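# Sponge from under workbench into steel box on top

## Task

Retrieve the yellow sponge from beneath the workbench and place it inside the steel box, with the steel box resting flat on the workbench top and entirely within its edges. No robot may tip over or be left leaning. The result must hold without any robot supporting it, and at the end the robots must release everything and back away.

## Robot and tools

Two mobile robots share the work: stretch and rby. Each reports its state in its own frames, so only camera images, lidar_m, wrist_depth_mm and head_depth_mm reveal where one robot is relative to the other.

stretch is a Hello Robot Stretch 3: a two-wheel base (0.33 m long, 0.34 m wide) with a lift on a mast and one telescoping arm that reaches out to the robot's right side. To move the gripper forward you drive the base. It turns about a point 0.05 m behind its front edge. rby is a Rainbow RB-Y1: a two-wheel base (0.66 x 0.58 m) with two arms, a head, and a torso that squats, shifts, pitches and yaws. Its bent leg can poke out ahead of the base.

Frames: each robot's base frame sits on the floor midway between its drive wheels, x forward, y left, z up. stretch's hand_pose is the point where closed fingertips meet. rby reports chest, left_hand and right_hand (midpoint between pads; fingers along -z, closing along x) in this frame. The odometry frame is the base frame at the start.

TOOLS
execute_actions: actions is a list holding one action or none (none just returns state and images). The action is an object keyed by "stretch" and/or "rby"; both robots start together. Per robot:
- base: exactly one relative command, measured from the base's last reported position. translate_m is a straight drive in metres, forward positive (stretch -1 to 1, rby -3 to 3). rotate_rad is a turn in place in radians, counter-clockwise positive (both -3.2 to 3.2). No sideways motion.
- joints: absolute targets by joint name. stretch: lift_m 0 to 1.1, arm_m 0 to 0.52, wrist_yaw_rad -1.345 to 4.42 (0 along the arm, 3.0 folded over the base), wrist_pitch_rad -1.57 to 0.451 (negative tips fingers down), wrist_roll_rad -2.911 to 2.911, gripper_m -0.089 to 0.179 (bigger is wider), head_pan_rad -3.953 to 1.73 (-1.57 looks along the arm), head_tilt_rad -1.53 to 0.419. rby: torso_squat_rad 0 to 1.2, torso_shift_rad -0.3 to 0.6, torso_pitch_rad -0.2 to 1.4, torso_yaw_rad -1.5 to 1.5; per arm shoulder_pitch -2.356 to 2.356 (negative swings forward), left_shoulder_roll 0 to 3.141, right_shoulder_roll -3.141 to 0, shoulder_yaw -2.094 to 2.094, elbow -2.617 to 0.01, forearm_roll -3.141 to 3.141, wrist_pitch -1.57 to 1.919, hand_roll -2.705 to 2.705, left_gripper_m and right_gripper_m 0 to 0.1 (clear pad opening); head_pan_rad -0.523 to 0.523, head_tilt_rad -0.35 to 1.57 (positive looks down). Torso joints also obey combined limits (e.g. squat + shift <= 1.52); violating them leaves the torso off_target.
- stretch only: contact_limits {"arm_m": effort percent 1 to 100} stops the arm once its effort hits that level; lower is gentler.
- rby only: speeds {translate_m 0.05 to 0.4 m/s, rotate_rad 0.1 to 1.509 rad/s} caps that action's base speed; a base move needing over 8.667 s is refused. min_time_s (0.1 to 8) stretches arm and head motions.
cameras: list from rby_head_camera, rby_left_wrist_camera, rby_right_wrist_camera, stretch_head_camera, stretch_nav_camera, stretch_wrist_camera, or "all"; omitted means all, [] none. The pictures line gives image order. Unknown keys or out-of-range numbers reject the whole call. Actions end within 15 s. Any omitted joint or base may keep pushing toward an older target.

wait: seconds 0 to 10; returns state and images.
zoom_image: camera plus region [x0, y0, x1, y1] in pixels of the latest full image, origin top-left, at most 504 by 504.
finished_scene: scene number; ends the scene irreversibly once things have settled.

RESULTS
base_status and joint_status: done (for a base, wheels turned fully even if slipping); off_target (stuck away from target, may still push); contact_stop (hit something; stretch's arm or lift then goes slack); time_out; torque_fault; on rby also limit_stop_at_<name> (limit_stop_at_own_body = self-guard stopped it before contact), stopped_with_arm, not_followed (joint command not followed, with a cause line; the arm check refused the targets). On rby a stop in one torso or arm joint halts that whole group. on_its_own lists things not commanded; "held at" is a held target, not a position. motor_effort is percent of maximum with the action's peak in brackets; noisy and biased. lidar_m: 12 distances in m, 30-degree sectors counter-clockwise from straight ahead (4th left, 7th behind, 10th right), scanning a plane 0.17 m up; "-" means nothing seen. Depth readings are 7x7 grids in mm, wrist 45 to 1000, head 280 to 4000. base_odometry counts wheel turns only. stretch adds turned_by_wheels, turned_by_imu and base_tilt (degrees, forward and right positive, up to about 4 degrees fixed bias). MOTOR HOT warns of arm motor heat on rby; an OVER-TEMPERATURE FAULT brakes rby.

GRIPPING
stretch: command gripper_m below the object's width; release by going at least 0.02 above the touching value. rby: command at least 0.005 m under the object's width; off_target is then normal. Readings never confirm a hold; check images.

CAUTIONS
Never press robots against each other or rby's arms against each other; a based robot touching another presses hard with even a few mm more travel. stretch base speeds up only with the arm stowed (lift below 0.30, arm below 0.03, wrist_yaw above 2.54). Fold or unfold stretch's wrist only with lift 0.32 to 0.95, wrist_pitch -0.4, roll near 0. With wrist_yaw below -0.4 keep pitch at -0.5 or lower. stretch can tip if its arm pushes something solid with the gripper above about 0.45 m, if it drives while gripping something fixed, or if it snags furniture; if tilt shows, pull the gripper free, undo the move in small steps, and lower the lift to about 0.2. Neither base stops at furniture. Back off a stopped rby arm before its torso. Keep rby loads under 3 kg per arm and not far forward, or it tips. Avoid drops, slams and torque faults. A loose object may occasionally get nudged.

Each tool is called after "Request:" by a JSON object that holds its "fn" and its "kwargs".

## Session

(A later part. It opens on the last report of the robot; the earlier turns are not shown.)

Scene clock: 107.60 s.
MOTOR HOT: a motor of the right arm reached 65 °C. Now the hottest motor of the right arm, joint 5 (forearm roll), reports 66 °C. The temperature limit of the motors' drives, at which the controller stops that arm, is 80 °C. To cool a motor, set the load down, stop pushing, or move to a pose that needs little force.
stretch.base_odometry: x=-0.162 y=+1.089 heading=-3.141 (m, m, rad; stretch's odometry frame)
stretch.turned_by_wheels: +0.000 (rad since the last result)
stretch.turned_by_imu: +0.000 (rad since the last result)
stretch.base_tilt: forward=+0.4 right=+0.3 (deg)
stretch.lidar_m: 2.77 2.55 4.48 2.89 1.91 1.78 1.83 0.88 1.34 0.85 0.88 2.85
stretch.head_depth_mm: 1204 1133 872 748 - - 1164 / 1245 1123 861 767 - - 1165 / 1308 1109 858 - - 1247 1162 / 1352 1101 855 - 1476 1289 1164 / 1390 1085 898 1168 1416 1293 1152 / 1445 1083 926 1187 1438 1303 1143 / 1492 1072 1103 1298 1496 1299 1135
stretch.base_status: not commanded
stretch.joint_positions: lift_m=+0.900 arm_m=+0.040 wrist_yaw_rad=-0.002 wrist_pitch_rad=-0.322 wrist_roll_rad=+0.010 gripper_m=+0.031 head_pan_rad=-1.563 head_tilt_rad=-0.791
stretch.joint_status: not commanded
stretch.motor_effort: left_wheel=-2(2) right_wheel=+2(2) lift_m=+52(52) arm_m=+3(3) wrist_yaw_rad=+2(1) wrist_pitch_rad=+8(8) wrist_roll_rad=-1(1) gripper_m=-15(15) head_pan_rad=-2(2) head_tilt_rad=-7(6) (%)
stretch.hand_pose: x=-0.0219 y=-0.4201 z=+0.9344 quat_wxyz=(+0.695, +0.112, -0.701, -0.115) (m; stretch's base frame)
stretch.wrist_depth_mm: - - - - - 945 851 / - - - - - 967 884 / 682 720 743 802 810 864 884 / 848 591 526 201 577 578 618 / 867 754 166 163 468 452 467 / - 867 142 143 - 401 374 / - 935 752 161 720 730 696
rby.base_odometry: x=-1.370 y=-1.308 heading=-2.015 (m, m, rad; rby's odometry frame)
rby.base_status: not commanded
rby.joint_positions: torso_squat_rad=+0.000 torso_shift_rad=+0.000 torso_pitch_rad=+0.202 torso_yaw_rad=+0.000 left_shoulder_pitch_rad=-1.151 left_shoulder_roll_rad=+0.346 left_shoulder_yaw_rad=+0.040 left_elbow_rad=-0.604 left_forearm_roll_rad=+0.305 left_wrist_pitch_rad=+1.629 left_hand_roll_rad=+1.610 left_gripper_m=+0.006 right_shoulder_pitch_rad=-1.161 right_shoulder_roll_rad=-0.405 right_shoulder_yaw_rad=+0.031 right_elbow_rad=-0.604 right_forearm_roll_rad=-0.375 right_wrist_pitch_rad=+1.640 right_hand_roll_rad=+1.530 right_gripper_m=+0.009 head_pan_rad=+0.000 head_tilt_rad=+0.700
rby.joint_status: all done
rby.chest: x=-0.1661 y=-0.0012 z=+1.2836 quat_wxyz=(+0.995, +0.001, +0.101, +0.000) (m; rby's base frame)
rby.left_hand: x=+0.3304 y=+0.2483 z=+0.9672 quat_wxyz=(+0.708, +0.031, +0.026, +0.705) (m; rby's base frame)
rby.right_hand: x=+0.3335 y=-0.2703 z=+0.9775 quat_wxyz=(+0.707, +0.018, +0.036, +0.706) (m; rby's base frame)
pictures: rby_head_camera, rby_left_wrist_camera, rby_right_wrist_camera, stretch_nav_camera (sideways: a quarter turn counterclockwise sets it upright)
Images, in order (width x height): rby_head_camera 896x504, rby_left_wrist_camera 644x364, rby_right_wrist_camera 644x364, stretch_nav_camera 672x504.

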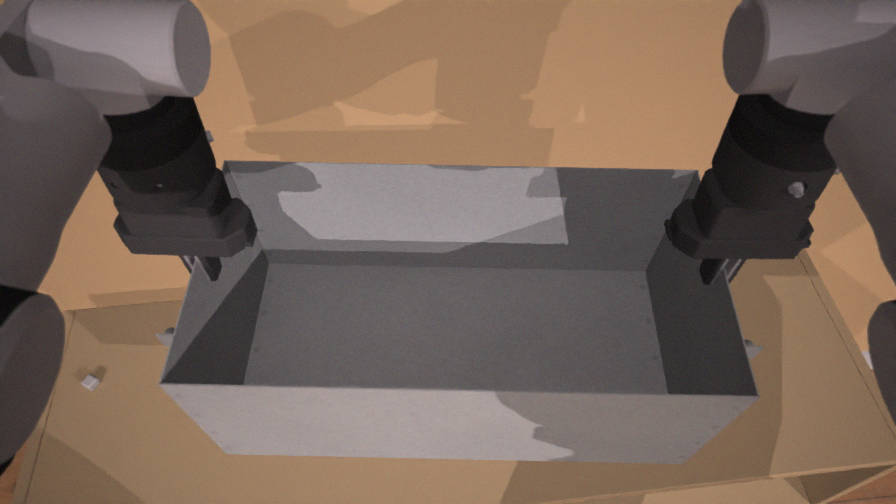

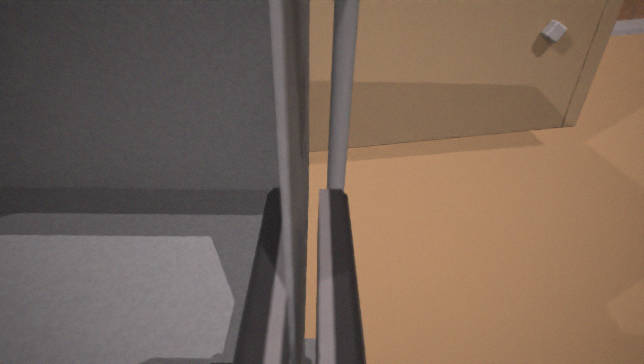

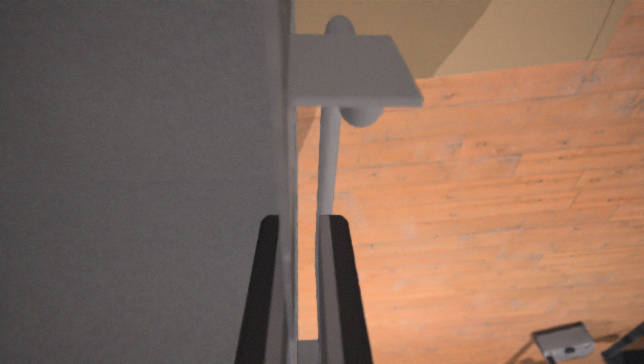

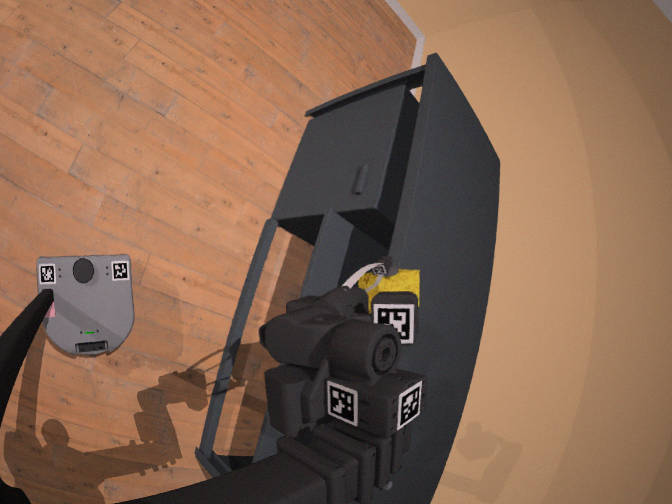

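Request:
{"fn": "execute_actions", "kwargs": {"actions": [{"rby":{"base":{"translate_m":-0.35},"joints":{"left_shoulder_roll_rad":0.34,"right_shoulder_roll_rad":-0.395,"right_forearm_roll_rad":-0.39,"left_forearm_roll_rad":0.315,"left_shoulder_pitch_rad":-1.3,"right_shoulder_pitch_rad":-1.31,"left_wrist_pitch_rad":1.78,"right_wrist_pitch_rad":1.79},"min_time_s":1.5}}], "cameras": ["rby_head_camera"]}}

Scene clock: 110.27 s.
MOTOR HOT: still on. Now the hottest motor of the right arm, joint 5 (forearm roll), reports 65 °C; a drive's own limit is 80 °C.
stretch.base_odometry: x=-0.162 y=+1.089 heading=-3.141 (m, m, rad; stretch's odometry frame)
stretch.turned_by_wheels: +0.000 (rad since the last result)
stretch.turned_by_imu: +0.000 (rad since the last result)
stretch.base_tilt: forward=+0.7 right=+0.3 (deg)
stretch.lidar_m: 2.80 2.35 4.48 2.90 1.92 1.78 1.83 0.89 1.34 0.85 0.88 2.86
stretch.head_depth_mm: 1203 1123 873 751 - - 1161 / 1253 1117 863 767 - - 1168 / 1313 1109 859 - - 1249 1160 / 1350 1098 854 - 1482 1275 1148 / 1391 1084 900 1164 1439 1301 1150 / 1443 1079 923 1192 1450 1295 1142 / 1484 1066 1102 1291 1487 1296 1142
stretch.base_status: not commanded
stretch.joint_positions: lift_m=+0.900 arm_m=+0.040 wrist_yaw_rad=-0.002 wrist_pitch_rad=-0.322 wrist_roll_rad=+0.010 gripper_m=+0.031 head_pan_rad=-1.563 head_tilt_rad=-0.791
stretch.joint_status: not commanded
stretch.motor_effort: left_wheel=-2(2) right_wheel=+2(2) lift_m=+53(52) arm_m=+3(3) wrist_yaw_rad=+1(1) wrist_pitch_rad=+8(8) wrist_roll_rad=-1(1) gripper_m=-15(15) head_pan_rad=-2(3) head_tilt_rad=-6(6) (%)
stretch.hand_pose: x=-0.0219 y=-0.4201 z=+0.9344 quat_wxyz=(+0.695, +0.112, -0.701, -0.115) (m; stretch's base frame)
stretch.wrist_depth_mm: - - - - - 901 868 / - - - - - 959 917 / 705 715 739 769 801 861 908 / 849 601 530 200 569 602 608 / 900 771 166 164 462 448 472 / - 854 142 144 - 393 379 / - 892 765 160 726 714 701
rby.base_odometry: x=-1.220 y=-0.992 heading=-2.016 (m, m, rad; rby's odometry frame)
rby.base_status: done
rby.joint_positions: torso_squat_rad=+0.000 torso_shift_rad=-0.001 torso_pitch_rad=+0.200 torso_yaw_rad=+0.000 left_shoulder_pitch_rad=-1.300 left_shoulder_roll_rad=+0.340 left_shoulder_yaw_rad=+0.040 left_elbow_rad=-0.603 left_forearm_roll_rad=+0.315 left_wrist_pitch_rad=+1.780 left_hand_roll_rad=+1.610 left_gripper_m=+0.000 right_shoulder_pitch_rad=-1.310 right_shoulder_roll_rad=-0.395 right_shoulder_yaw_rad=+0.031 right_elbow_rad=-0.603 right_forearm_roll_rad=-0.390 right_wrist_pitch_rad=+1.790 right_hand_roll_rad=+1.530 right_gripper_m=+0.000 head_pan_rad=+0.000 head_tilt_rad=+0.700
rby.joint_status: all done
rby.on_its_own: left_gripper_m moved -0.006 to your old target +0.000
rby.chest: x=-0.1672 y=-0.0012 z=+1.2838 quat_wxyz=(+0.995, +0.001, +0.100, +0.000) (m; rby's base frame)
rby.left_hand: x=+0.3454 y=+0.2169 z=+1.0383 quat_wxyz=(+0.727, +0.032, +0.033, +0.685) (m; rby's base frame)
rby.right_hand: x=+0.3476 y=-0.2359 z=+1.0481 quat_wxyz=(+0.687, +0.029, +0.035, +0.725) (m; rby's base frame)
pictures: rby_head_camera
Images, in order (width x height): rby_head_camera 896x504.

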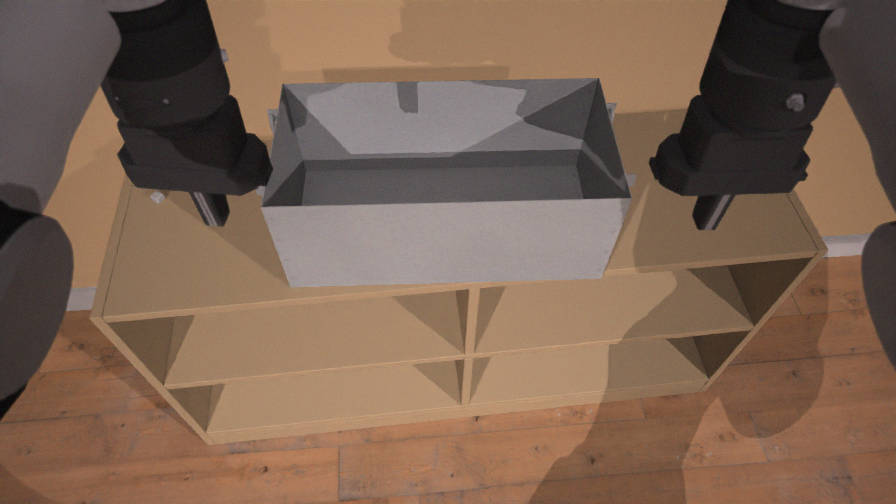

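Request:
{"fn": "execute_actions", "kwargs": {"actions": [{"rby":{"joints":{"left_gripper_m":0.05,"right_gripper_m":0.05,"torso_pitch_rad":0.4,"torso_squat_rad":0.3,"left_shoulder_pitch_rad":-0.7,"right_shoulder_pitch_rad":-0.7,"left_shoulder_roll_rad":0.9,"right_shoulder_roll_rad":-0.9,"left_shoulder_yaw_rad":-0.3,"right_shoulder_yaw_rad":0.3,"left_elbow_rad":-1.1,"right_elbow_rad":-1.1,"left_forearm_roll_rad":-1.57,"right_forearm_roll_rad":1.57,"left_wrist_pitch_rad":-1.5,"right_wrist_pitch_rad":-1.5,"left_hand_roll_rad":0,"right_hand_roll_rad":0,"head_tilt_rad":0.5}}}], "cameras": ["rby_head_camera"]}}

Scene clock: 115.00 s.
MOTOR HOT: cleared. Now the hottest motor of the right arm, joint 5 (forearm roll), reports 61 °C.
stretch.base_odometry: x=-0.162 y=+1.089 heading=-3.141 (m, m, rad; stretch's odometry frame)
stretch.turned_by_wheels: +0.000 (rad since the last result)
stretch.turned_by_imu: +0.001 (rad since the last result)
stretch.base_tilt: forward=+0.6 right=+0.4 (deg)
stretch.lidar_m: 2.79 2.35 4.49 2.90 1.91 1.78 1.83 0.88 1.34 0.85 0.88 2.85
stretch.head_depth_mm: 1201 1130 868 748 - - 1163 / 1250 1120 867 768 - - 1166 / 1312 1113 858 - - 1243 1155 / 1351 1094 854 - 1474 1287 1162 / 1386 1085 897 1164 1434 1306 1149 / 1438 1076 928 1194 1443 1305 1146 / 1484 1070 1111 1292 1476 1293 1143
stretch.base_status: not commanded
stretch.joint_positions: lift_m=+0.900 arm_m=+0.040 wrist_yaw_rad=-0.002 wrist_pitch_rad=-0.322 wrist_roll_rad=+0.010 gripper_m=+0.031 head_pan_rad=-1.563 head_tilt_rad=-0.791
stretch.joint_status: not commanded
stretch.motor_effort: left_wheel=-2(2) right_wheel=+2(2) lift_m=+53(53) arm_m=+3(3) wrist_yaw_rad=+1(2) wrist_pitch_rad=+8(8) wrist_roll_rad=-1(1) gripper_m=-14(15) head_pan_rad=-3(2) head_tilt_rad=-6(6) (%)
stretch.hand_pose: x=-0.0219 y=-0.4201 z=+0.9344 quat_wxyz=(+0.695, +0.112, -0.701, -0.115) (m; stretch's base frame)
stretch.wrist_depth_mm: - - - - - 923 850 / - - - - - 960 887 / 683 705 763 773 818 840 900 / 902 576 521 201 576 586 619 / 888 766 165 163 468 451 465 / - 844 143 143 - 393 379 / - 914 763 159 722 738 704
rby.base_odometry: x=-1.220 y=-0.992 heading=-2.016 (m, m, rad; rby's odometry frame)
rby.base_status: not commanded
rby.joint_positions: torso_squat_rad=+0.300 torso_shift_rad=-0.001 torso_pitch_rad=+0.400 torso_yaw_rad=+0.000 left_shoulder_pitch_rad=-0.700 left_shoulder_roll_rad=+0.900 left_shoulder_yaw_rad=-0.300 left_elbow_rad=-1.100 left_forearm_roll_rad=-1.570 left_wrist_pitch_rad=-1.500 left_hand_roll_rad=+0.000 left_gripper_m=+0.050 right_shoulder_pitch_rad=-0.700 right_shoulder_roll_rad=-0.900 right_shoulder_yaw_rad=+0.300 right_elbow_rad=-1.100 right_forearm_roll_rad=+1.570 right_wrist_pitch_rad=-1.500 right_hand_roll_rad=+0.000 right_gripper_m=+0.050 head_pan_rad=+0.000 head_tilt_rad=+0.500
rby.joint_status: all done
rby.chest: x=-0.1081 y=-0.0011 z=+1.2342 quat_wxyz=(+0.980, +0.001, +0.199, +0.000) (m; rby's base frame)
rby.left_hand: x=+0.2515 y=+0.2881 z=+0.8724 quat_wxyz=(+0.031, -0.094, -0.297, -0.950) (m; rby's base frame)
rby.right_hand: x=+0.2512 y=-0.2893 z=+0.8713 quat_wxyz=(+0.031, +0.094, -0.298, +0.949) (m; rby's base frame)
pictures: rby_head_camera
Images, in order (width x height): rby_head_camera 896x504.

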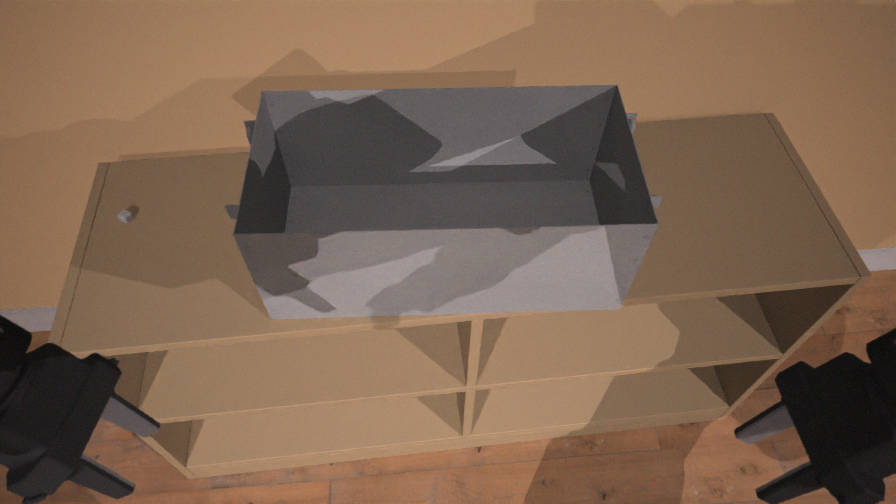

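Request:
{"fn": "execute_actions", "kwargs": {"actions": [{"rby":{"joints":{"left_forearm_roll_rad":-0.62,"right_forearm_roll_rad":0.62,"left_shoulder_roll_rad":1.1,"right_shoulder_roll_rad":-1.1}}}], "cameras": ["rby_head_camera"]}}

Scene clock: 117.07 s.
stretch.base_odometry: x=-0.162 y=+1.089 heading=-3.141 (m, m, rad; stretch's odometry frame)
stretch.turned_by_wheels: +0.000 (rad since the last result)
stretch.turned_by_imu: +0.000 (rad since the last result)
stretch.base_tilt: forward=+0.7 right=+0.4 (deg)
stretch.lidar_m: 2.79 2.35 4.48 2.89 1.92 1.77 1.82 0.89 1.34 0.85 0.89 2.85
stretch.head_depth_mm: 1201 1131 872 748 - - 1161 / 1263 1113 866 771 - - 1163 / 1300 1110 858 - - 1247 1161 / 1355 1099 852 - 1474 1283 1157 / 1389 1086 900 1166 1438 1306 1156 / 1428 1071 930 1190 1432 1291 1148 / 1484 1070 1110 1301 1481 1289 1145
stretch.base_status: not commanded
stretch.joint_positions: lift_m=+0.900 arm_m=+0.040 wrist_yaw_rad=-0.002 wrist_pitch_rad=-0.322 wrist_roll_rad=+0.010 gripper_m=+0.031 head_pan_rad=-1.563 head_tilt_rad=-0.791
stretch.joint_status: not commanded
stretch.motor_effort: left_wheel=-2(2) right_wheel=+2(2) lift_m=+52(52) arm_m=+3(4) wrist_yaw_rad=+1(2) wrist_pitch_rad=+8(8) wrist_roll_rad=-1(1) gripper_m=-15(16) head_pan_rad=-2(2) head_tilt_rad=-6(6) (%)
stretch.hand_pose: x=-0.0219 y=-0.4201 z=+0.9344 quat_wxyz=(+0.695, +0.112, -0.701, -0.115) (m; stretch's base frame)
stretch.wrist_depth_mm: - - - - - 934 840 / - - - - - 978 885 / 702 720 755 789 815 853 887 / 876 586 526 200 575 589 613 / 887 773 165 163 454 450 466 / - 853 142 144 - 399 374 / - 937 772 159 728 724 704
rby.base_odometry: x=-1.220 y=-0.992 heading=-2.016 (m, m, rad; rby's odometry frame)
rby.base_status: not commanded
rby.joint_positions: torso_squat_rad=+0.300 torso_shift_rad=-0.001 torso_pitch_rad=+0.400 torso_yaw_rad=+0.000 left_shoulder_pitch_rad=-0.700 left_shoulder_roll_rad=+1.100 left_shoulder_yaw_rad=-0.300 left_elbow_rad=-1.100 left_forearm_roll_rad=-0.620 left_wrist_pitch_rad=-1.500 left_hand_roll_rad=+0.000 left_gripper_m=+0.050 right_shoulder_pitch_rad=-0.700 right_shoulder_roll_rad=-1.100 right_shoulder_yaw_rad=+0.300 right_elbow_rad=-1.100 right_forearm_roll_rad=+0.620 right_wrist_pitch_rad=-1.500 right_hand_roll_rad=+0.000 right_gripper_m=+0.050 head_pan_rad=+0.000 head_tilt_rad=+0.500
rby.joint_status: all done
rby.chest: x=-0.1081 y=-0.0011 z=+1.2342 quat_wxyz=(+0.980, +0.001, +0.199, +0.000) (m; rby's base frame)
rby.left_hand: x=+0.3056 y=+0.2552 z=+1.0702 quat_wxyz=(+0.111, -0.036, -0.629, -0.769) (m; rby's base frame)
rby.right_hand: x=+0.3054 y=-0.2571 z=+1.0692 quat_wxyz=(+0.111, +0.036, -0.630, +0.768) (m; rby's base frame)
pictures: rby_head_camera
Images, in order (width x height): rby_head_camera 896x504.

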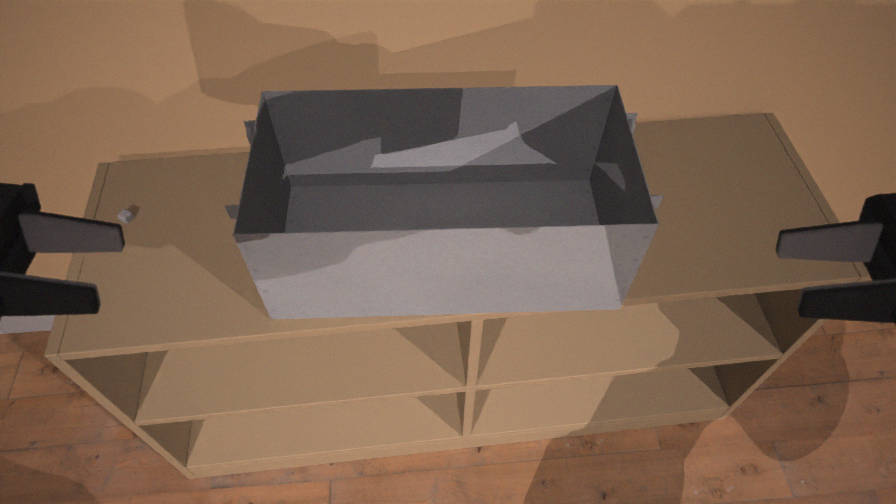

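Request:
{"fn": "execute_actions", "kwargs": {"actions": [{"rby":{"joints":{"left_hand_roll_rad":1.37,"right_hand_roll_rad":-1.37,"torso_squat_rad":0.9,"left_elbow_rad":-0.85,"right_elbow_rad":-0.85,"left_forearm_roll_rad":-0.5,"right_forearm_roll_rad":0.5}}}], "cameras": ["rby_head_camera"]}}

Scene clock: 121.17 s.
stretch.base_odometry: x=-0.162 y=+1.089 heading=-3.141 (m, m, rad; stretch's odometry frame)
stretch.turned_by_wheels: +0.000 (rad since the last result)
stretch.turned_by_imu: +0.001 (rad since the last result)
stretch.base_tilt: forward=+0.6 right=+0.5 (deg)
stretch.lidar_m: 2.78 2.36 4.48 2.89 1.92 1.77 1.83 0.89 1.34 0.85 0.88 2.85
stretch.head_depth_mm: 1205 1130 875 749 - - 1162 / 1254 1122 861 770 - - 1165 / 1313 1111 857 - - 1248 1159 / 1345 1101 858 - 1483 1295 1149 / 1392 1090 902 1160 1422 1297 1157 / 1434 1078 930 1195 1432 1296 1147 / 1488 1072 1111 1307 1496 1295 1148
stretch.base_status: not commanded
stretch.joint_positions: lift_m=+0.900 arm_m=+0.040 wrist_yaw_rad=-0.002 wrist_pitch_rad=-0.322 wrist_roll_rad=+0.010 gripper_m=+0.031 head_pan_rad=-1.563 head_tilt_rad=-0.791
stretch.joint_status: not commanded
stretch.motor_effort: left_wheel=-2(2) right_wheel=+2(2) lift_m=+53(52) arm_m=+3(3) wrist_yaw_rad=+2(2) wrist_pitch_rad=+8(8) wrist_roll_rad=-1(1) gripper_m=-15(15) head_pan_rad=-3(2) head_tilt_rad=-5(6) (%)
stretch.hand_pose: x=-0.0219 y=-0.4201 z=+0.9344 quat_wxyz=(+0.695, +0.112, -0.701, -0.115) (m; stretch's base frame)
stretch.wrist_depth_mm: - - - - - 941 846 / - - - - - 949 890 / 693 714 724 787 829 849 887 / 844 575 528 202 585 595 615 / 892 770 165 163 466 450 470 / - 824 142 144 - 396 375 / - 933 763 161 714 744 698
rby.base_odometry: x=-1.220 y=-0.992 heading=-2.016 (m, m, rad; rby's odometry frame)
rby.base_status: not commanded
rby.joint_positions: torso_squat_rad=+0.900 torso_shift_rad=-0.001 torso_pitch_rad=+0.400 torso_yaw_rad=+0.000 left_shoulder_pitch_rad=-0.700 left_shoulder_roll_rad=+1.100 left_shoulder_yaw_rad=-0.300 left_elbow_rad=-0.850 left_forearm_roll_rad=-0.500 left_wrist_pitch_rad=-1.500 left_hand_roll_rad=+1.370 left_gripper_m=+0.050 right_shoulder_pitch_rad=-0.700 right_shoulder_roll_rad=-1.100 right_shoulder_yaw_rad=+0.300 right_elbow_rad=-0.850 right_forearm_roll_rad=+0.500 right_wrist_pitch_rad=-1.500 right_hand_roll_rad=-1.370 right_gripper_m=+0.050 head_pan_rad=+0.000 head_tilt_rad=+0.500
rby.joint_status: all done
rby.chest: x=-0.1079 y=-0.0009 z=+1.0006 quat_wxyz=(+0.980, +0.001, +0.199, +0.000) (m; rby's base frame)
rby.left_hand: x=+0.3347 y=+0.3197 z=+0.8272 quat_wxyz=(+0.637, -0.405, -0.509, -0.413) (m; rby's base frame)
rby.right_hand: x=+0.3345 y=-0.3211 z=+0.8260 quat_wxyz=(+0.637, +0.406, -0.509, +0.412) (m; rby's base frame)
pictures: rby_head_camera
Images, in order (width x height): rby_head_camera 896x504.

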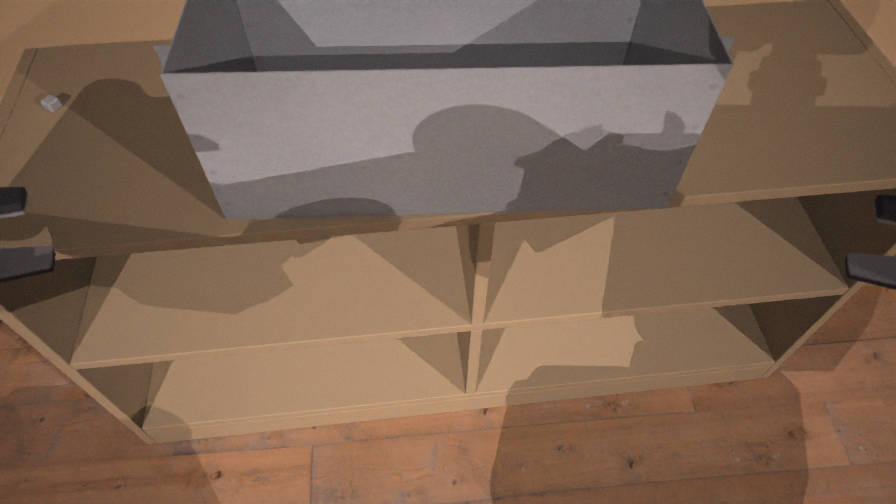

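Request:
{"fn": "execute_actions", "kwargs": {"actions": [{"rby":{"joints":{"left_shoulder_yaw_rad":-0.45,"right_shoulder_yaw_rad":0.45,"left_wrist_pitch_rad":-1.57,"right_wrist_pitch_rad":-1.57,"left_elbow_rad":-0.7,"right_elbow_rad":-0.7,"left_shoulder_roll_rad":1.15,"right_shoulder_roll_rad":-1.15,"torso_squat_rad":1.0,"left_gripper_m":0.08,"right_gripper_m":0.08}}}], "cameras": ["rby_head_camera","rby_left_wrist_camera","rby_right_wrist_camera"]}}

Scene clock: 123.20 s.
stretch.base_odometry: x=-0.162 y=+1.089 heading=-3.141 (m, m, rad; stretch's odometry frame)
stretch.turned_by_wheels: +0.000 (rad since the last result)
stretch.turned_by_imu: +0.000 (rad since the last result)
stretch.base_tilt: forward=+0.7 right=+0.3 (deg)
stretch.lidar_m: 2.79 2.35 4.47 2.89 1.92 1.78 1.83 0.89 1.34 0.85 0.88 2.85
stretch.head_depth_mm: 1202 1135 874 750 - - 1161 / 1252 1116 867 767 - - 1166 / 1315 1104 858 - - 1247 1157 / 1349 1097 858 - 1474 1281 1157 / 1389 1087 902 1156 1433 1313 1157 / 1431 1079 924 1190 1432 1296 1147 / 1495 1064 1103 1307 1494 1299 1137
stretch.base_status: not commanded
stretch.joint_positions: lift_m=+0.900 arm_m=+0.040 wrist_yaw_rad=-0.002 wrist_pitch_rad=-0.322 wrist_roll_rad=+0.010 gripper_m=+0.031 head_pan_rad=-1.563 head_tilt_rad=-0.791
stretch.joint_status: not commanded
stretch.motor_effort: left_wheel=-2(2) right_wheel=+2(2) lift_m=+53(53) arm_m=+3(3) wrist_yaw_rad=+0(1) wrist_pitch_rad=+8(8) wrist_roll_rad=-1(0) gripper_m=-16(16) head_pan_rad=-2(2) head_tilt_rad=-6(6) (%)
stretch.hand_pose: x=-0.0219 y=-0.4201 z=+0.9344 quat_wxyz=(+0.695, +0.112, -0.701, -0.115) (m; stretch's base frame)
stretch.wrist_depth_mm: - - - - - 932 854 / - - - - - 979 891 / 690 716 743 788 841 853 888 / 871 580 534 201 571 588 607 / 912 774 167 163 463 450 471 / - 859 142 143 - 395 376 / - 904 752 159 712 744 704
rby.base_odometry: x=-1.220 y=-0.992 heading=-2.016 (m, m, rad; rby's odometry frame)
rby.base_status: not commanded
rby.joint_positions: torso_squat_rad=+1.000 torso_shift_rad=-0.001 torso_pitch_rad=+0.400 torso_yaw_rad=+0.000 left_shoulder_pitch_rad=-0.700 left_shoulder_roll_rad=+1.150 left_shoulder_yaw_rad=-0.450 left_elbow_rad=-0.700 left_forearm_roll_rad=-0.500 left_wrist_pitch_rad=-1.570 left_hand_roll_rad=+1.370 left_gripper_m=+0.080 right_shoulder_pitch_rad=-0.700 right_shoulder_roll_rad=-1.150 right_shoulder_yaw_rad=+0.450 right_elbow_rad=-0.700 right_forearm_roll_rad=+0.500 right_wrist_pitch_rad=-1.570 right_hand_roll_rad=-1.370 right_gripper_m=+0.080 head_pan_rad=+0.000 head_tilt_rad=+0.500
rby.joint_status: all done
rby.chest: x=-0.1078 y=-0.0009 z=+0.9437 quat_wxyz=(+0.980, +0.001, +0.199, +0.000) (m; rby's base frame)
rby.left_hand: x=+0.3007 y=+0.3622 z=+0.7227 quat_wxyz=(+0.703, -0.403, -0.433, -0.394) (m; rby's base frame)
rby.right_hand: x=+0.3005 y=-0.3632 z=+0.7214 quat_wxyz=(+0.703, +0.404, -0.433, +0.393) (m; rby's base frame)
pictures: rby_head_camera, rby_left_wrist_camera, rby_right_wrist_camera
Images, in order (width x height): rby_head_camera 896x504, rby_left_wrist_camera 644x364, rby_right_wrist_camera 644x364.

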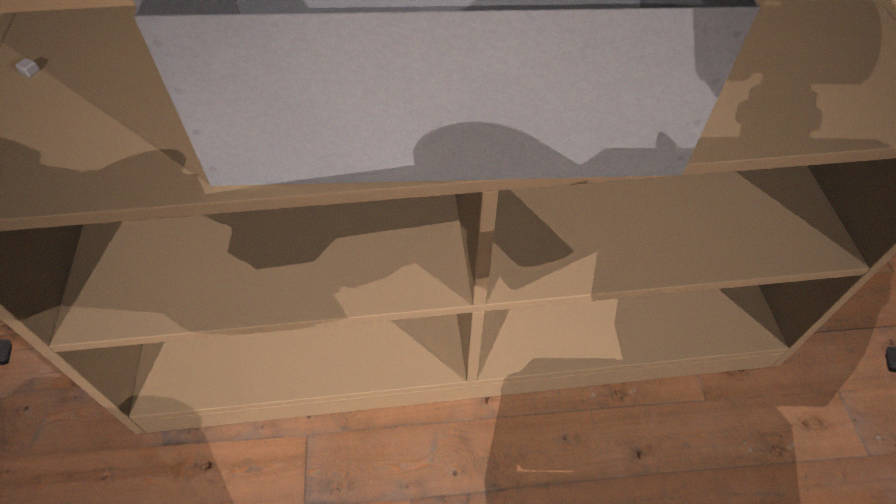

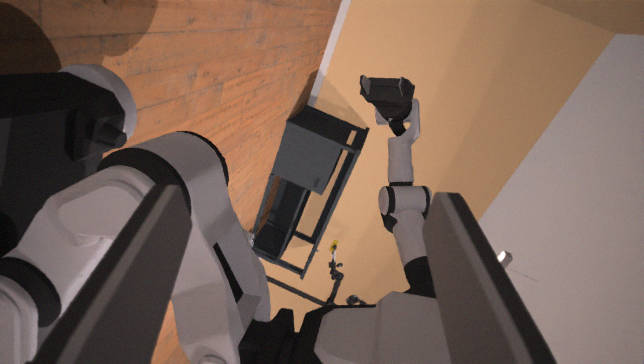

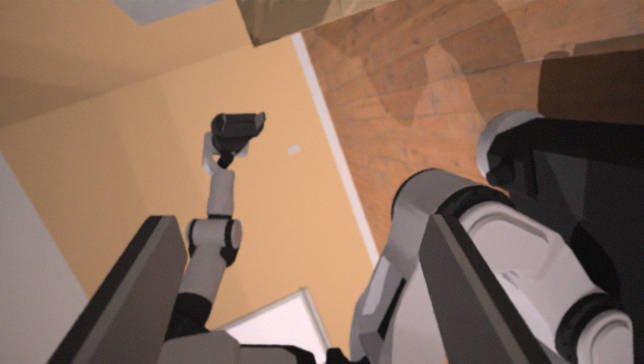

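Request:
{"fn": "execute_actions", "kwargs": {"actions": [{"rby":{"joints":{"left_forearm_roll_rad":-0.22,"right_forearm_roll_rad":0.22,"torso_squat_rad":0.92,"head_tilt_rad":0.3}}}], "cameras": ["rby_head_camera"]}}

Scene clock: 124.83 s.
stretch.base_odometry: x=-0.162 y=+1.089 heading=-3.141 (m, m, rad; stretch's odometry frame)
stretch.turned_by_wheels: +0.000 (rad since the last result)
stretch.turned_by_imu: +0.000 (rad since the last result)
stretch.base_tilt: forward=+0.6 right=+0.5 (deg)
stretch.lidar_m: 2.80 2.36 4.47 2.89 1.91 1.78 1.83 0.88 1.34 0.85 0.88 2.85
stretch.head_depth_mm: 1207 1132 873 750 - - 1161 / 1245 1118 866 769 - - 1162 / 1307 1109 859 - - 1246 1159 / 1350 1099 850 - 1484 1292 1157 / 1386 1089 898 1169 1434 1307 1150 / 1436 1079 928 1191 1429 1299 1156 / 1493 1065 1108 1298 1496 1289 1139
stretch.base_status: not commanded
stretch.joint_positions: lift_m=+0.900 arm_m=+0.040 wrist_yaw_rad=-0.002 wrist_pitch_rad=-0.322 wrist_roll_rad=+0.010 gripper_m=+0.031 head_pan_rad=-1.563 head_tilt_rad=-0.791
stretch.joint_status: not commanded
stretch.motor_effort: left_wheel=-2(2) right_wheel=+2(2) lift_m=+53(53) arm_m=+3(3) wrist_yaw_rad=+1(2) wrist_pitch_rad=+8(8) wrist_roll_rad=-1(1) gripper_m=-14(15) head_pan_rad=-3(3) head_tilt_rad=-6(6) (%)
stretch.hand_pose: x=-0.0219 y=-0.4201 z=+0.9344 quat_wxyz=(+0.695, +0.112, -0.701, -0.115) (m; stretch's base frame)
stretch.wrist_depth_mm: - - - - - 928 874 / - - - - - 993 882 / 692 735 742 781 820 835 873 / 861 581 531 201 576 590 611 / 875 783 166 164 463 455 466 / - 855 143 143 - 397 379 / - 931 788 160 714 734 716
rby.base_odometry: x=-1.220 y=-0.992 heading=-2.016 (m, m, rad; rby's odometry frame)
rby.base_status: not commanded
rby.joint_positions: torso_squat_rad=+0.920 torso_shift_rad=-0.001 torso_pitch_rad=+0.400 torso_yaw_rad=+0.000 left_shoulder_pitch_rad=-0.700 left_shoulder_roll_rad=+1.150 left_shoulder_yaw_rad=-0.450 left_elbow_rad=-0.700 left_forearm_roll_rad=-0.220 left_wrist_pitch_rad=-1.570 left_hand_roll_rad=+1.370 left_gripper_m=+0.080 right_shoulder_pitch_rad=-0.700 right_shoulder_roll_rad=-1.150 right_shoulder_yaw_rad=+0.450 right_elbow_rad=-0.700 right_forearm_roll_rad=+0.220 right_wrist_pitch_rad=-1.570 right_hand_roll_rad=-1.370 right_gripper_m=+0.080 head_pan_rad=+0.000 head_tilt_rad=+0.300
rby.joint_status: all done
rby.chest: x=-0.1079 y=-0.0009 z=+0.9896 quat_wxyz=(+0.980, +0.001, +0.199, +0.000) (m; rby's base frame)
rby.left_hand: x=+0.3292 y=+0.3621 z=+0.8263 quat_wxyz=(+0.649, -0.433, -0.536, -0.323) (m; rby's base frame)
rby.right_hand: x=+0.3290 y=-0.3635 z=+0.8250 quat_wxyz=(+0.648, +0.434, -0.536, +0.322) (m; rby's base frame)
pictures: rby_head_camera
Images, in order (width x height): rby_head_camera 896x504.

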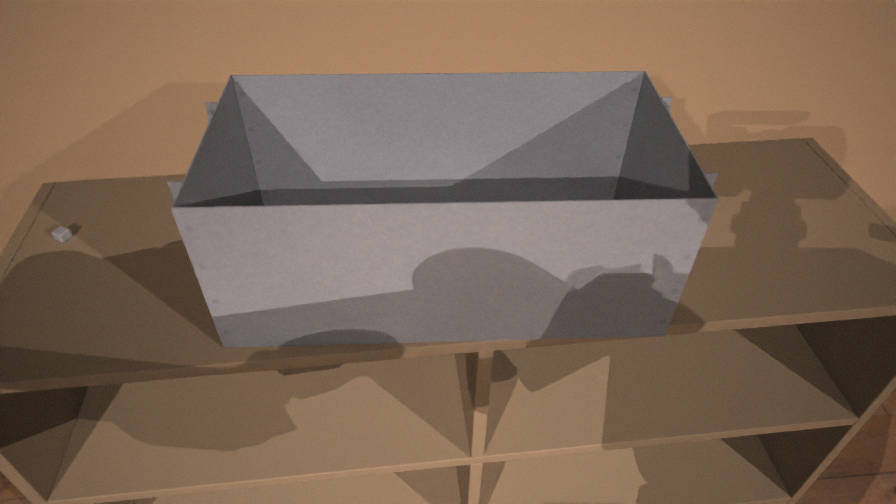

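Request:
{"fn": "execute_actions", "kwargs": {"actions": [{"rby":{"base":{"translate_m":0.22},"speeds":{"translate_m":0.15},"joints":{"left_hand_roll_rad":1.15,"right_hand_roll_rad":-1.15,"torso_squat_rad":0.96}}}], "cameras": ["rby_head_camera","rby_left_wrist_camera","rby_right_wrist_camera"]}}

Scene clock: 127.77 s.
stretch.base_odometry: x=-0.162 y=+1.089 heading=-3.141 (m, m, rad; stretch's odometry frame)
stretch.turned_by_wheels: +0.000 (rad since the last result)
stretch.turned_by_imu: +0.000 (rad since the last result)
stretch.base_tilt: forward=+0.5 right=+0.3 (deg)
stretch.lidar_m: 2.74 2.48 4.47 2.89 1.92 1.78 1.83 0.88 1.34 0.85 0.88 2.85
stretch.head_depth_mm: 1201 1135 872 749 - - 1158 / 1257 1121 868 769 - - 1166 / 1314 1108 861 - - 1249 1165 / 1348 1094 858 - 1476 1282 1154 / 1390 1087 902 1169 1431 1316 1157 / 1427 1083 929 1186 1432 1290 1145 / 1503 1067 1116 1301 1494 1303 1147
stretch.base_status: not commanded
stretch.joint_positions: lift_m=+0.900 arm_m=+0.040 wrist_yaw_rad=-0.002 wrist_pitch_rad=-0.322 wrist_roll_rad=+0.010 gripper_m=+0.031 head_pan_rad=-1.563 head_tilt_rad=-0.791
stretch.joint_status: not commanded
stretch.motor_effort: left_wheel=-2(2) right_wheel=+2(2) lift_m=+52(53) arm_m=+3(3) wrist_yaw_rad=+2(1) wrist_pitch_rad=+8(8) wrist_roll_rad=-1(1) gripper_m=-15(16) head_pan_rad=-2(3) head_tilt_rad=-6(6) (%)
stretch.hand_pose: x=-0.0219 y=-0.4201 z=+0.9344 quat_wxyz=(+0.695, +0.112, -0.701, -0.115) (m; stretch's base frame)
stretch.wrist_depth_mm: - - - - - 926 869 / - - - - - 999 908 / 703 717 744 763 805 857 874 / 857 584 515 200 563 603 608 / 867 786 167 162 461 448 469 / - 865 143 143 - 400 372 / - 943 753 160 733 744 698
rby.base_odometry: x=-1.314 y=-1.191 heading=-2.017 (m, m, rad; rby's odometry frame)
rby.base_status: done
rby.joint_positions: torso_squat_rad=+0.960 torso_shift_rad=-0.001 torso_pitch_rad=+0.400 torso_yaw_rad=+0.000 left_shoulder_pitch_rad=-0.700 left_shoulder_roll_rad=+1.150 left_shoulder_yaw_rad=-0.450 left_elbow_rad=-0.700 left_forearm_roll_rad=-0.220 left_wrist_pitch_rad=-1.570 left_hand_roll_rad=+1.150 left_gripper_m=+0.080 right_shoulder_pitch_rad=-0.700 right_shoulder_roll_rad=-1.150 right_shoulder_yaw_rad=+0.450 right_elbow_rad=-0.700 right_forearm_roll_rad=+0.220 right_wrist_pitch_rad=-1.570 right_hand_roll_rad=-1.150 right_gripper_m=+0.080 head_pan_rad=+0.000 head_tilt_rad=+0.300
rby.joint_status: all done
rby.chest: x=-0.1078 y=-0.0009 z=+0.9670 quat_wxyz=(+0.980, +0.001, +0.199, +0.000) (m; rby's base frame)
rby.left_hand: x=+0.3292 y=+0.3621 z=+0.8036 quat_wxyz=(+0.609, -0.372, -0.580, -0.392) (m; rby's base frame)
rby.right_hand: x=+0.3290 y=-0.3634 z=+0.8022 quat_wxyz=(+0.609, +0.373, -0.581, +0.391) (m; rby's base frame)
pictures: rby_head_camera, rby_left_wrist_camera, rby_right_wrist_camera
Images, in order (width x height): rby_head_camera 896x504, rby_left_wrist_camera 644x364, rby_right_wrist_camera 644x364.

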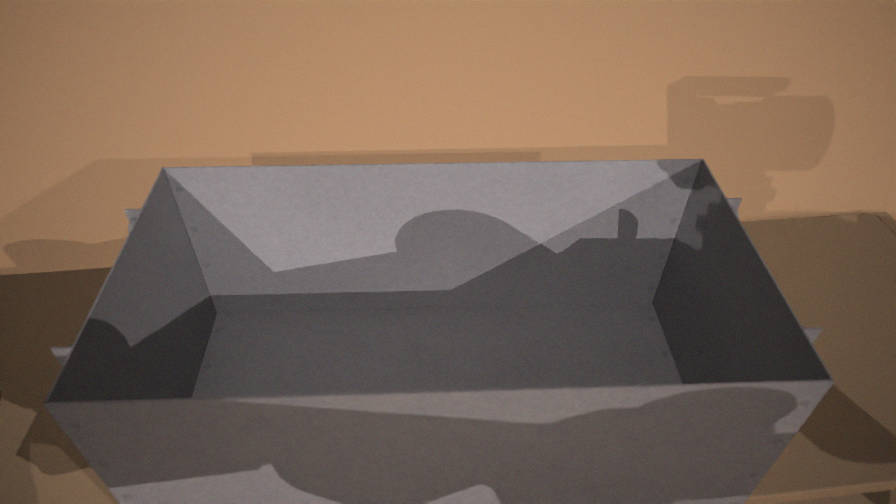

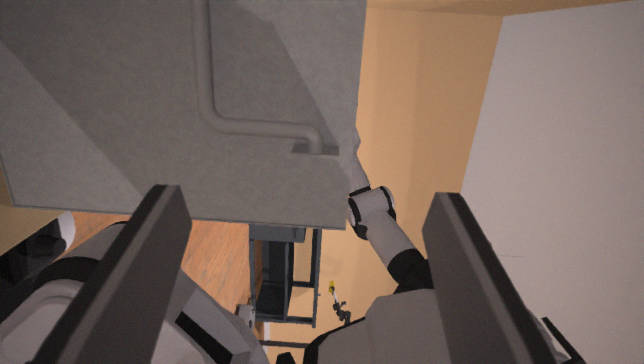

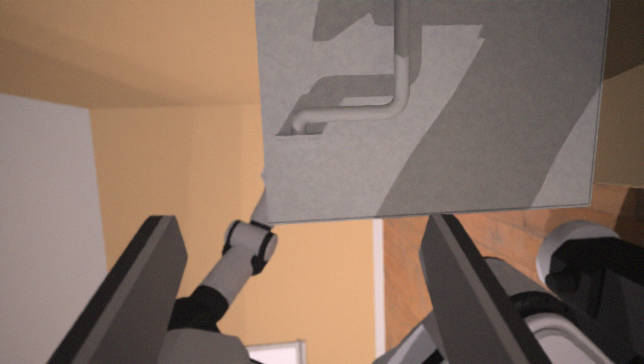

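Request:
{"fn": "execute_actions", "kwargs": {"actions": [{"rby":{"base":{"translate_m":0.1},"speeds":{"translate_m":0.1},"joints":{"left_hand_roll_rad":1.03,"right_hand_roll_rad":-1.03,"torso_pitch_rad":0.52}}}], "cameras": ["rby_head_camera","rby_left_wrist_camera","rby_right_wrist_camera"]}}

Scene clock: 130.23 s.
stretch.base_odometry: x=-0.162 y=+1.089 heading=-3.141 (m, m, rad; stretch's odometry frame)
stretch.turned_by_wheels: +0.000 (rad since the last result)
stretch.turned_by_imu: +0.000 (rad since the last result)
stretch.base_tilt: forward=+0.7 right=+0.4 (deg)
stretch.lidar_m: 2.75 2.54 4.48 2.89 1.92 1.77 1.83 0.89 1.34 0.85 0.88 2.86
stretch.head_depth_mm: 1195 1129 874 750 - - 1153 / 1250 1121 864 771 - - 1163 / 1308 1107 853 - - 1251 1161 / 1342 1094 852 - 1479 1285 1154 / 1392 1091 898 1156 1435 1312 1142 / 1432 1075 925 1192 1434 1300 1145 / 1491 1069 1108 1303 1486 1288 1137
stretch.base_status: not commanded
stretch.joint_positions: lift_m=+0.900 arm_m=+0.040 wrist_yaw_rad=-0.002 wrist_pitch_rad=-0.322 wrist_roll_rad=+0.010 gripper_m=+0.031 head_pan_rad=-1.563 head_tilt_rad=-0.791
stretch.joint_status: not commanded
stretch.motor_effort: left_wheel=-2(2) right_wheel=+2(2) lift_m=+53(53) arm_m=+3(3) wrist_yaw_rad=+1(1) wrist_pitch_rad=+8(8) wrist_roll_rad=-1(1) gripper_m=-15(15) head_pan_rad=-3(3) head_tilt_rad=-6(6) (%)
stretch.hand_pose: x=-0.0219 y=-0.4201 z=+0.9344 quat_wxyz=(+0.695, +0.112, -0.701, -0.115) (m; stretch's base frame)
stretch.wrist_depth_mm: - - - - - 923 864 / - - - - - 955 878 / 691 724 736 794 805 870 906 / 874 589 530 200 578 575 610 / 907 766 166 162 459 452 473 / - 858 142 143 - 393 382 / - 949 739 161 720 739 695
rby.base_odometry: x=-1.358 y=-1.281 heading=-2.018 (m, m, rad; rby's odometry frame)
rby.base_status: done
rby.joint_positions: torso_squat_rad=+0.960 torso_shift_rad=-0.001 torso_pitch_rad=+0.520 torso_yaw_rad=+0.000 left_shoulder_pitch_rad=-0.700 left_shoulder_roll_rad=+1.150 left_shoulder_yaw_rad=-0.450 left_elbow_rad=-0.700 left_forearm_roll_rad=-0.220 left_wrist_pitch_rad=-1.570 left_hand_roll_rad=+1.030 left_gripper_m=+0.080 right_shoulder_pitch_rad=-0.700 right_shoulder_roll_rad=-1.150 right_shoulder_yaw_rad=+0.450 right_elbow_rad=-0.700 right_forearm_roll_rad=+0.220 right_wrist_pitch_rad=-1.570 right_hand_roll_rad=-1.030 right_gripper_m=+0.080 head_pan_rad=+0.000 head_tilt_rad=+0.300
rby.joint_status: all done
rby.chest: x=-0.0746 y=-0.0009 z=+0.9505 quat_wxyz=(+0.966, +0.001, +0.257, +0.000) (m; rby's base frame)
rby.left_hand: x=+0.3397 y=+0.3622 z=+0.7360 quat_wxyz=(+0.620, -0.362, -0.565, -0.407) (m; rby's base frame)
rby.right_hand: x=+0.3395 y=-0.3634 z=+0.7347 quat_wxyz=(+0.619, +0.363, -0.566, +0.406) (m; rby's base frame)
pictures: rby_head_camera, rby_left_wrist_camera, rby_right_wrist_camera
Images, in order (width x height): rby_head_camera 896x504, rby_left_wrist_camera 644x364, rby_right_wrist_camera 644x364.

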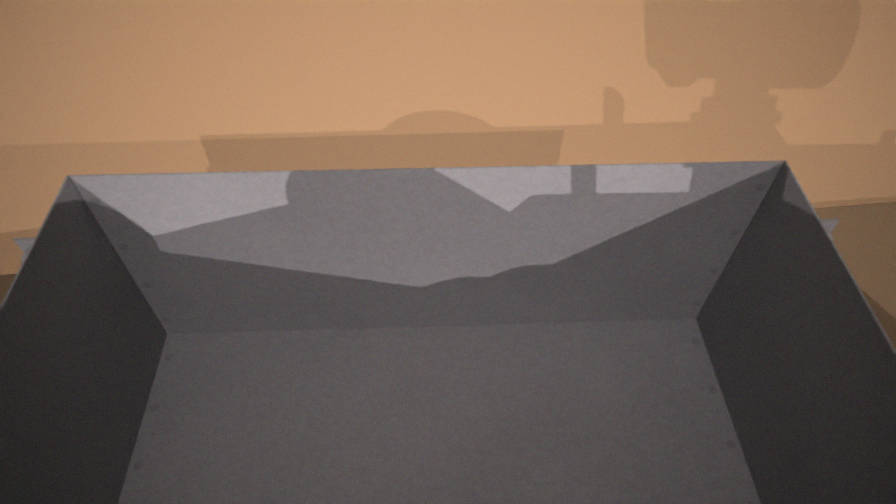

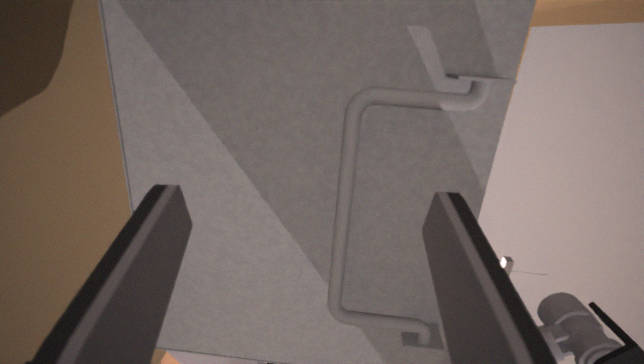

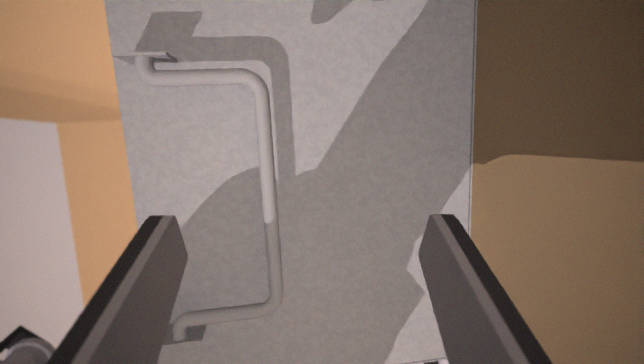

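Request:
{"fn": "execute_actions", "kwargs": {"actions": [{"rby":{"joints":{"left_elbow_rad":-0.9,"right_elbow_rad":-0.9},"min_time_s":1.5}}], "cameras": ["rby_left_wrist_camera","rby_right_wrist_camera"]}}

Scene clock: 132.53 s.
stretch.base_odometry: x=-0.162 y=+1.089 heading=-3.141 (m, m, rad; stretch's odometry frame)
stretch.turned_by_wheels: +0.000 (rad since the last result)
stretch.turned_by_imu: +0.000 (rad since the last result)
stretch.base_tilt: forward=+0.7 right=+0.3 (deg)
stretch.lidar_m: 2.75 2.54 4.47 2.89 1.91 1.77 1.83 0.89 1.34 0.85 0.88 2.86
stretch.head_depth_mm: 1196 1129 869 750 - - 1162 / 1250 1121 863 769 - - 1164 / 1311 1107 859 - - 1258 1167 / 1352 1102 857 - 1482 1281 1151 / 1393 1092 896 1170 1429 1300 1153 / 1437 1082 925 1183 1431 1298 1148 / 1487 1064 1112 1298 1487 1306 1139
stretch.base_status: not commanded
stretch.joint_positions: lift_m=+0.900 arm_m=+0.040 wrist_yaw_rad=-0.002 wrist_pitch_rad=-0.322 wrist_roll_rad=+0.010 gripper_m=+0.031 head_pan_rad=-1.563 head_tilt_rad=-0.791
stretch.joint_status: not commanded
stretch.motor_effort: left_wheel=-2(2) right_wheel=+2(2) lift_m=+52(53) arm_m=+3(3) wrist_yaw_rad=+2(1) wrist_pitch_rad=+8(8) wrist_roll_rad=-1(1) gripper_m=-16(16) head_pan_rad=-2(2) head_tilt_rad=-6(6) (%)
stretch.hand_pose: x=-0.0219 y=-0.4201 z=+0.9344 quat_wxyz=(+0.695, +0.112, -0.701, -0.115) (m; stretch's base frame)
stretch.wrist_depth_mm: - - - - - 955 852 / - - - - - 976 886 / 697 721 743 792 816 851 871 / 859 592 533 201 572 590 605 / 903 748 166 163 464 452 465 / - 860 142 143 - 398 372 / - 905 765 160 703 751 711
rby.base_odometry: x=-1.358 y=-1.281 heading=-2.018 (m, m, rad; rby's odometry frame)
rby.base_status: not commanded
rby.joint_positions: torso_squat_rad=+0.960 torso_shift_rad=-0.001 torso_pitch_rad=+0.520 torso_yaw_rad=+0.000 left_shoulder_pitch_rad=-0.700 left_shoulder_roll_rad=+1.150 left_shoulder_yaw_rad=-0.450 left_elbow_rad=-0.900 left_forearm_roll_rad=-0.220 left_wrist_pitch_rad=-1.570 left_hand_roll_rad=+1.030 left_gripper_m=+0.080 right_shoulder_pitch_rad=-0.700 right_shoulder_roll_rad=-1.150 right_shoulder_yaw_rad=+0.450 right_elbow_rad=-0.900 right_forearm_roll_rad=+0.220 right_wrist_pitch_rad=-1.570 right_hand_roll_rad=-1.030 right_gripper_m=+0.080 head_pan_rad=+0.000 head_tilt_rad=+0.300
rby.joint_status: all done
rby.chest: x=-0.0746 y=-0.0009 z=+0.9505 quat_wxyz=(+0.966, +0.001, +0.257, +0.000) (m; rby's base frame)
rby.left_hand: x=+0.3299 y=+0.3045 z=+0.7622 quat_wxyz=(+0.549, -0.420, -0.567, -0.448) (m; rby's base frame)
rby.right_hand: x=+0.3297 y=-0.3058 z=+0.7611 quat_wxyz=(+0.549, +0.420, -0.568, +0.446) (m; rby's base frame)
pictures: rby_left_wrist_camera, rby_right_wrist_camera
Images, in order (width x height): rby_left_wrist_camera 644x364, rby_right_wrist_camera 644x364.

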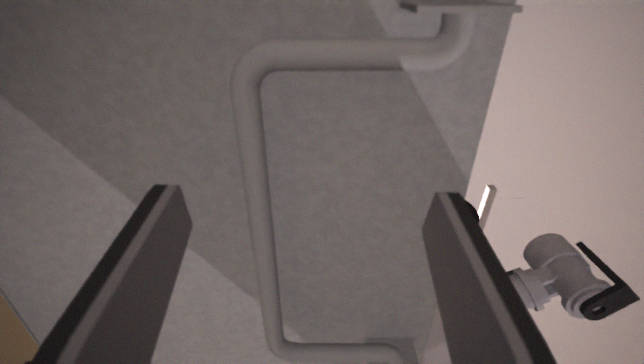

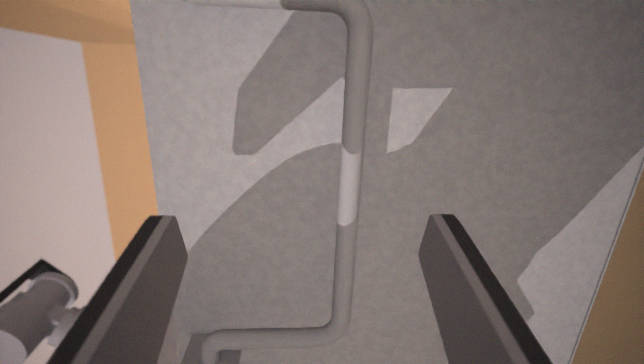

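Request:
{"fn": "execute_actions", "kwargs": {"actions": [{"rby":{"base":{"translate_m":0.03},"speeds":{"translate_m":0.05},"joints":{"left_elbow_rad":-1.06,"right_elbow_rad":-1.06,"torso_squat_rad":1.0},"min_time_s":1.5}}], "cameras": ["rby_left_wrist_camera","rby_right_wrist_camera"]}}

Scene clock: 143.73 s.
TORQUE FAULT: rby's left_elbow_rad and right_elbow_rad reached their load limits. rby stopped for 10 seconds, dropped its targets and accepts commands again. The stops added 9.5 s to the call and to motion_time.
stretch.base_odometry: x=-0.162 y=+1.089 heading=-3.141 (m, m, rad; stretch's odometry frame)
stretch.turned_by_wheels: +0.000 (rad since the last result)
stretch.turned_by_imu: +0.002 (rad since the last result)
stretch.base_tilt: forward=+0.5 right=+0.4 (deg)
stretch.lidar_m: 2.76 2.55 4.49 2.89 1.92 1.78 1.83 0.88 1.34 0.85 0.88 2.85
stretch.head_depth_mm: 1193 1129 873 750 - - 1159 / 1251 1121 865 767 - - 1169 / 1313 1110 861 - - 1237 1154 / 1352 1105 853 - 1475 1285 1156 / 1387 1086 905 1154 1422 1311 1148 / 1429 1082 929 1193 1428 1296 1146 / 1482 1071 1104 1304 1482 1298 1138
stretch.base_status: not commanded
stretch.joint_positions: lift_m=+0.900 arm_m=+0.040 wrist_yaw_rad=-0.002 wrist_pitch_rad=-0.322 wrist_roll_rad=+0.010 gripper_m=+0.031 head_pan_rad=-1.563 head_tilt_rad=-0.791
stretch.joint_status: not commanded
stretch.motor_effort: left_wheel=-2(2) right_wheel=+2(2) lift_m=+53(53) arm_m=+3(3) wrist_yaw_rad=+1(1) wrist_pitch_rad=+8(7) wrist_roll_rad=-1(1) gripper_m=-14(15) head_pan_rad=-3(2) head_tilt_rad=-6(6) (%)
stretch.hand_pose: x=-0.0219 y=-0.4201 z=+0.9344 quat_wxyz=(+0.695, +0.112, -0.701, -0.115) (m; stretch's base frame)
stretch.wrist_depth_mm: - - - - - 911 841 / - - - - - 986 883 / 700 724 753 793 796 847 868 / 877 579 537 199 585 594 614 / 888 762 166 164 463 461 465 / - 848 142 144 - 399 379 / - 935 768 160 728 742 710
rby.base_odometry: x=-1.370 y=-1.308 heading=-2.018 (m, m, rad; rby's odometry frame)
rby.base_status: done
rby.joint_positions: torso_squat_rad=+1.000 torso_shift_rad=-0.001 torso_pitch_rad=+0.520 torso_yaw_rad=+0.000 left_shoulder_pitch_rad=-0.696 left_shoulder_roll_rad=+1.157 left_shoulder_yaw_rad=-0.450 left_elbow_rad=-0.982 left_forearm_roll_rad=-0.221 left_wrist_pitch_rad=-1.569 left_hand_roll_rad=+1.030 left_gripper_m=+0.080 right_shoulder_pitch_rad=-0.696 right_shoulder_roll_rad=-1.156 right_shoulder_yaw_rad=+0.450 right_elbow_rad=-0.984 right_forearm_roll_rad=+0.221 right_wrist_pitch_rad=-1.569 right_hand_roll_rad=-1.030 right_gripper_m=+0.080 head_pan_rad=+0.000 head_tilt_rad=+0.300
rby.joint_status: left_elbow_rad contact_stop (moved -0.082 of -0.160); right_elbow_rad contact_stop (moved -0.085 of -0.160); the others done
rby.on_its_own: left_elbow_rad is held at -0.984, not at your -1.060, since a contact_stop; right_elbow_rad is held at -0.986, not at your -1.060, since a contact_stop
rby.chest: x=-0.0745 y=-0.0008 z=+0.9272 quat_wxyz=(+0.966, +0.001, +0.257, +0.000) (m; rby's base frame)
rby.left_hand: x=+0.3222 y=+0.2847 z=+0.7500 quat_wxyz=(+0.522, -0.440, -0.565, -0.464) (m; rby's base frame)
rby.right_hand: x=+0.3215 y=-0.2852 z=+0.7492 quat_wxyz=(+0.521, +0.441, -0.565, +0.463) (m; rby's base frame)
pictures: rby_left_wrist_camera, rby_right_wrist_camera
Images, in order (width x height): rby_left_wrist_camera 644x364, rby_right_wrist_camera 644x364.

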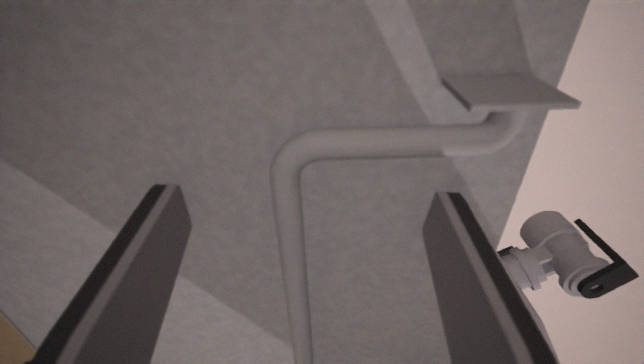

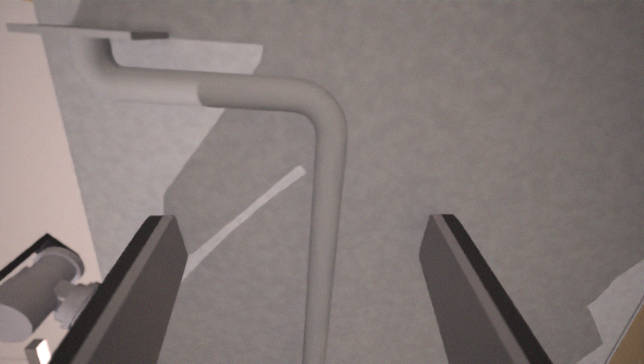

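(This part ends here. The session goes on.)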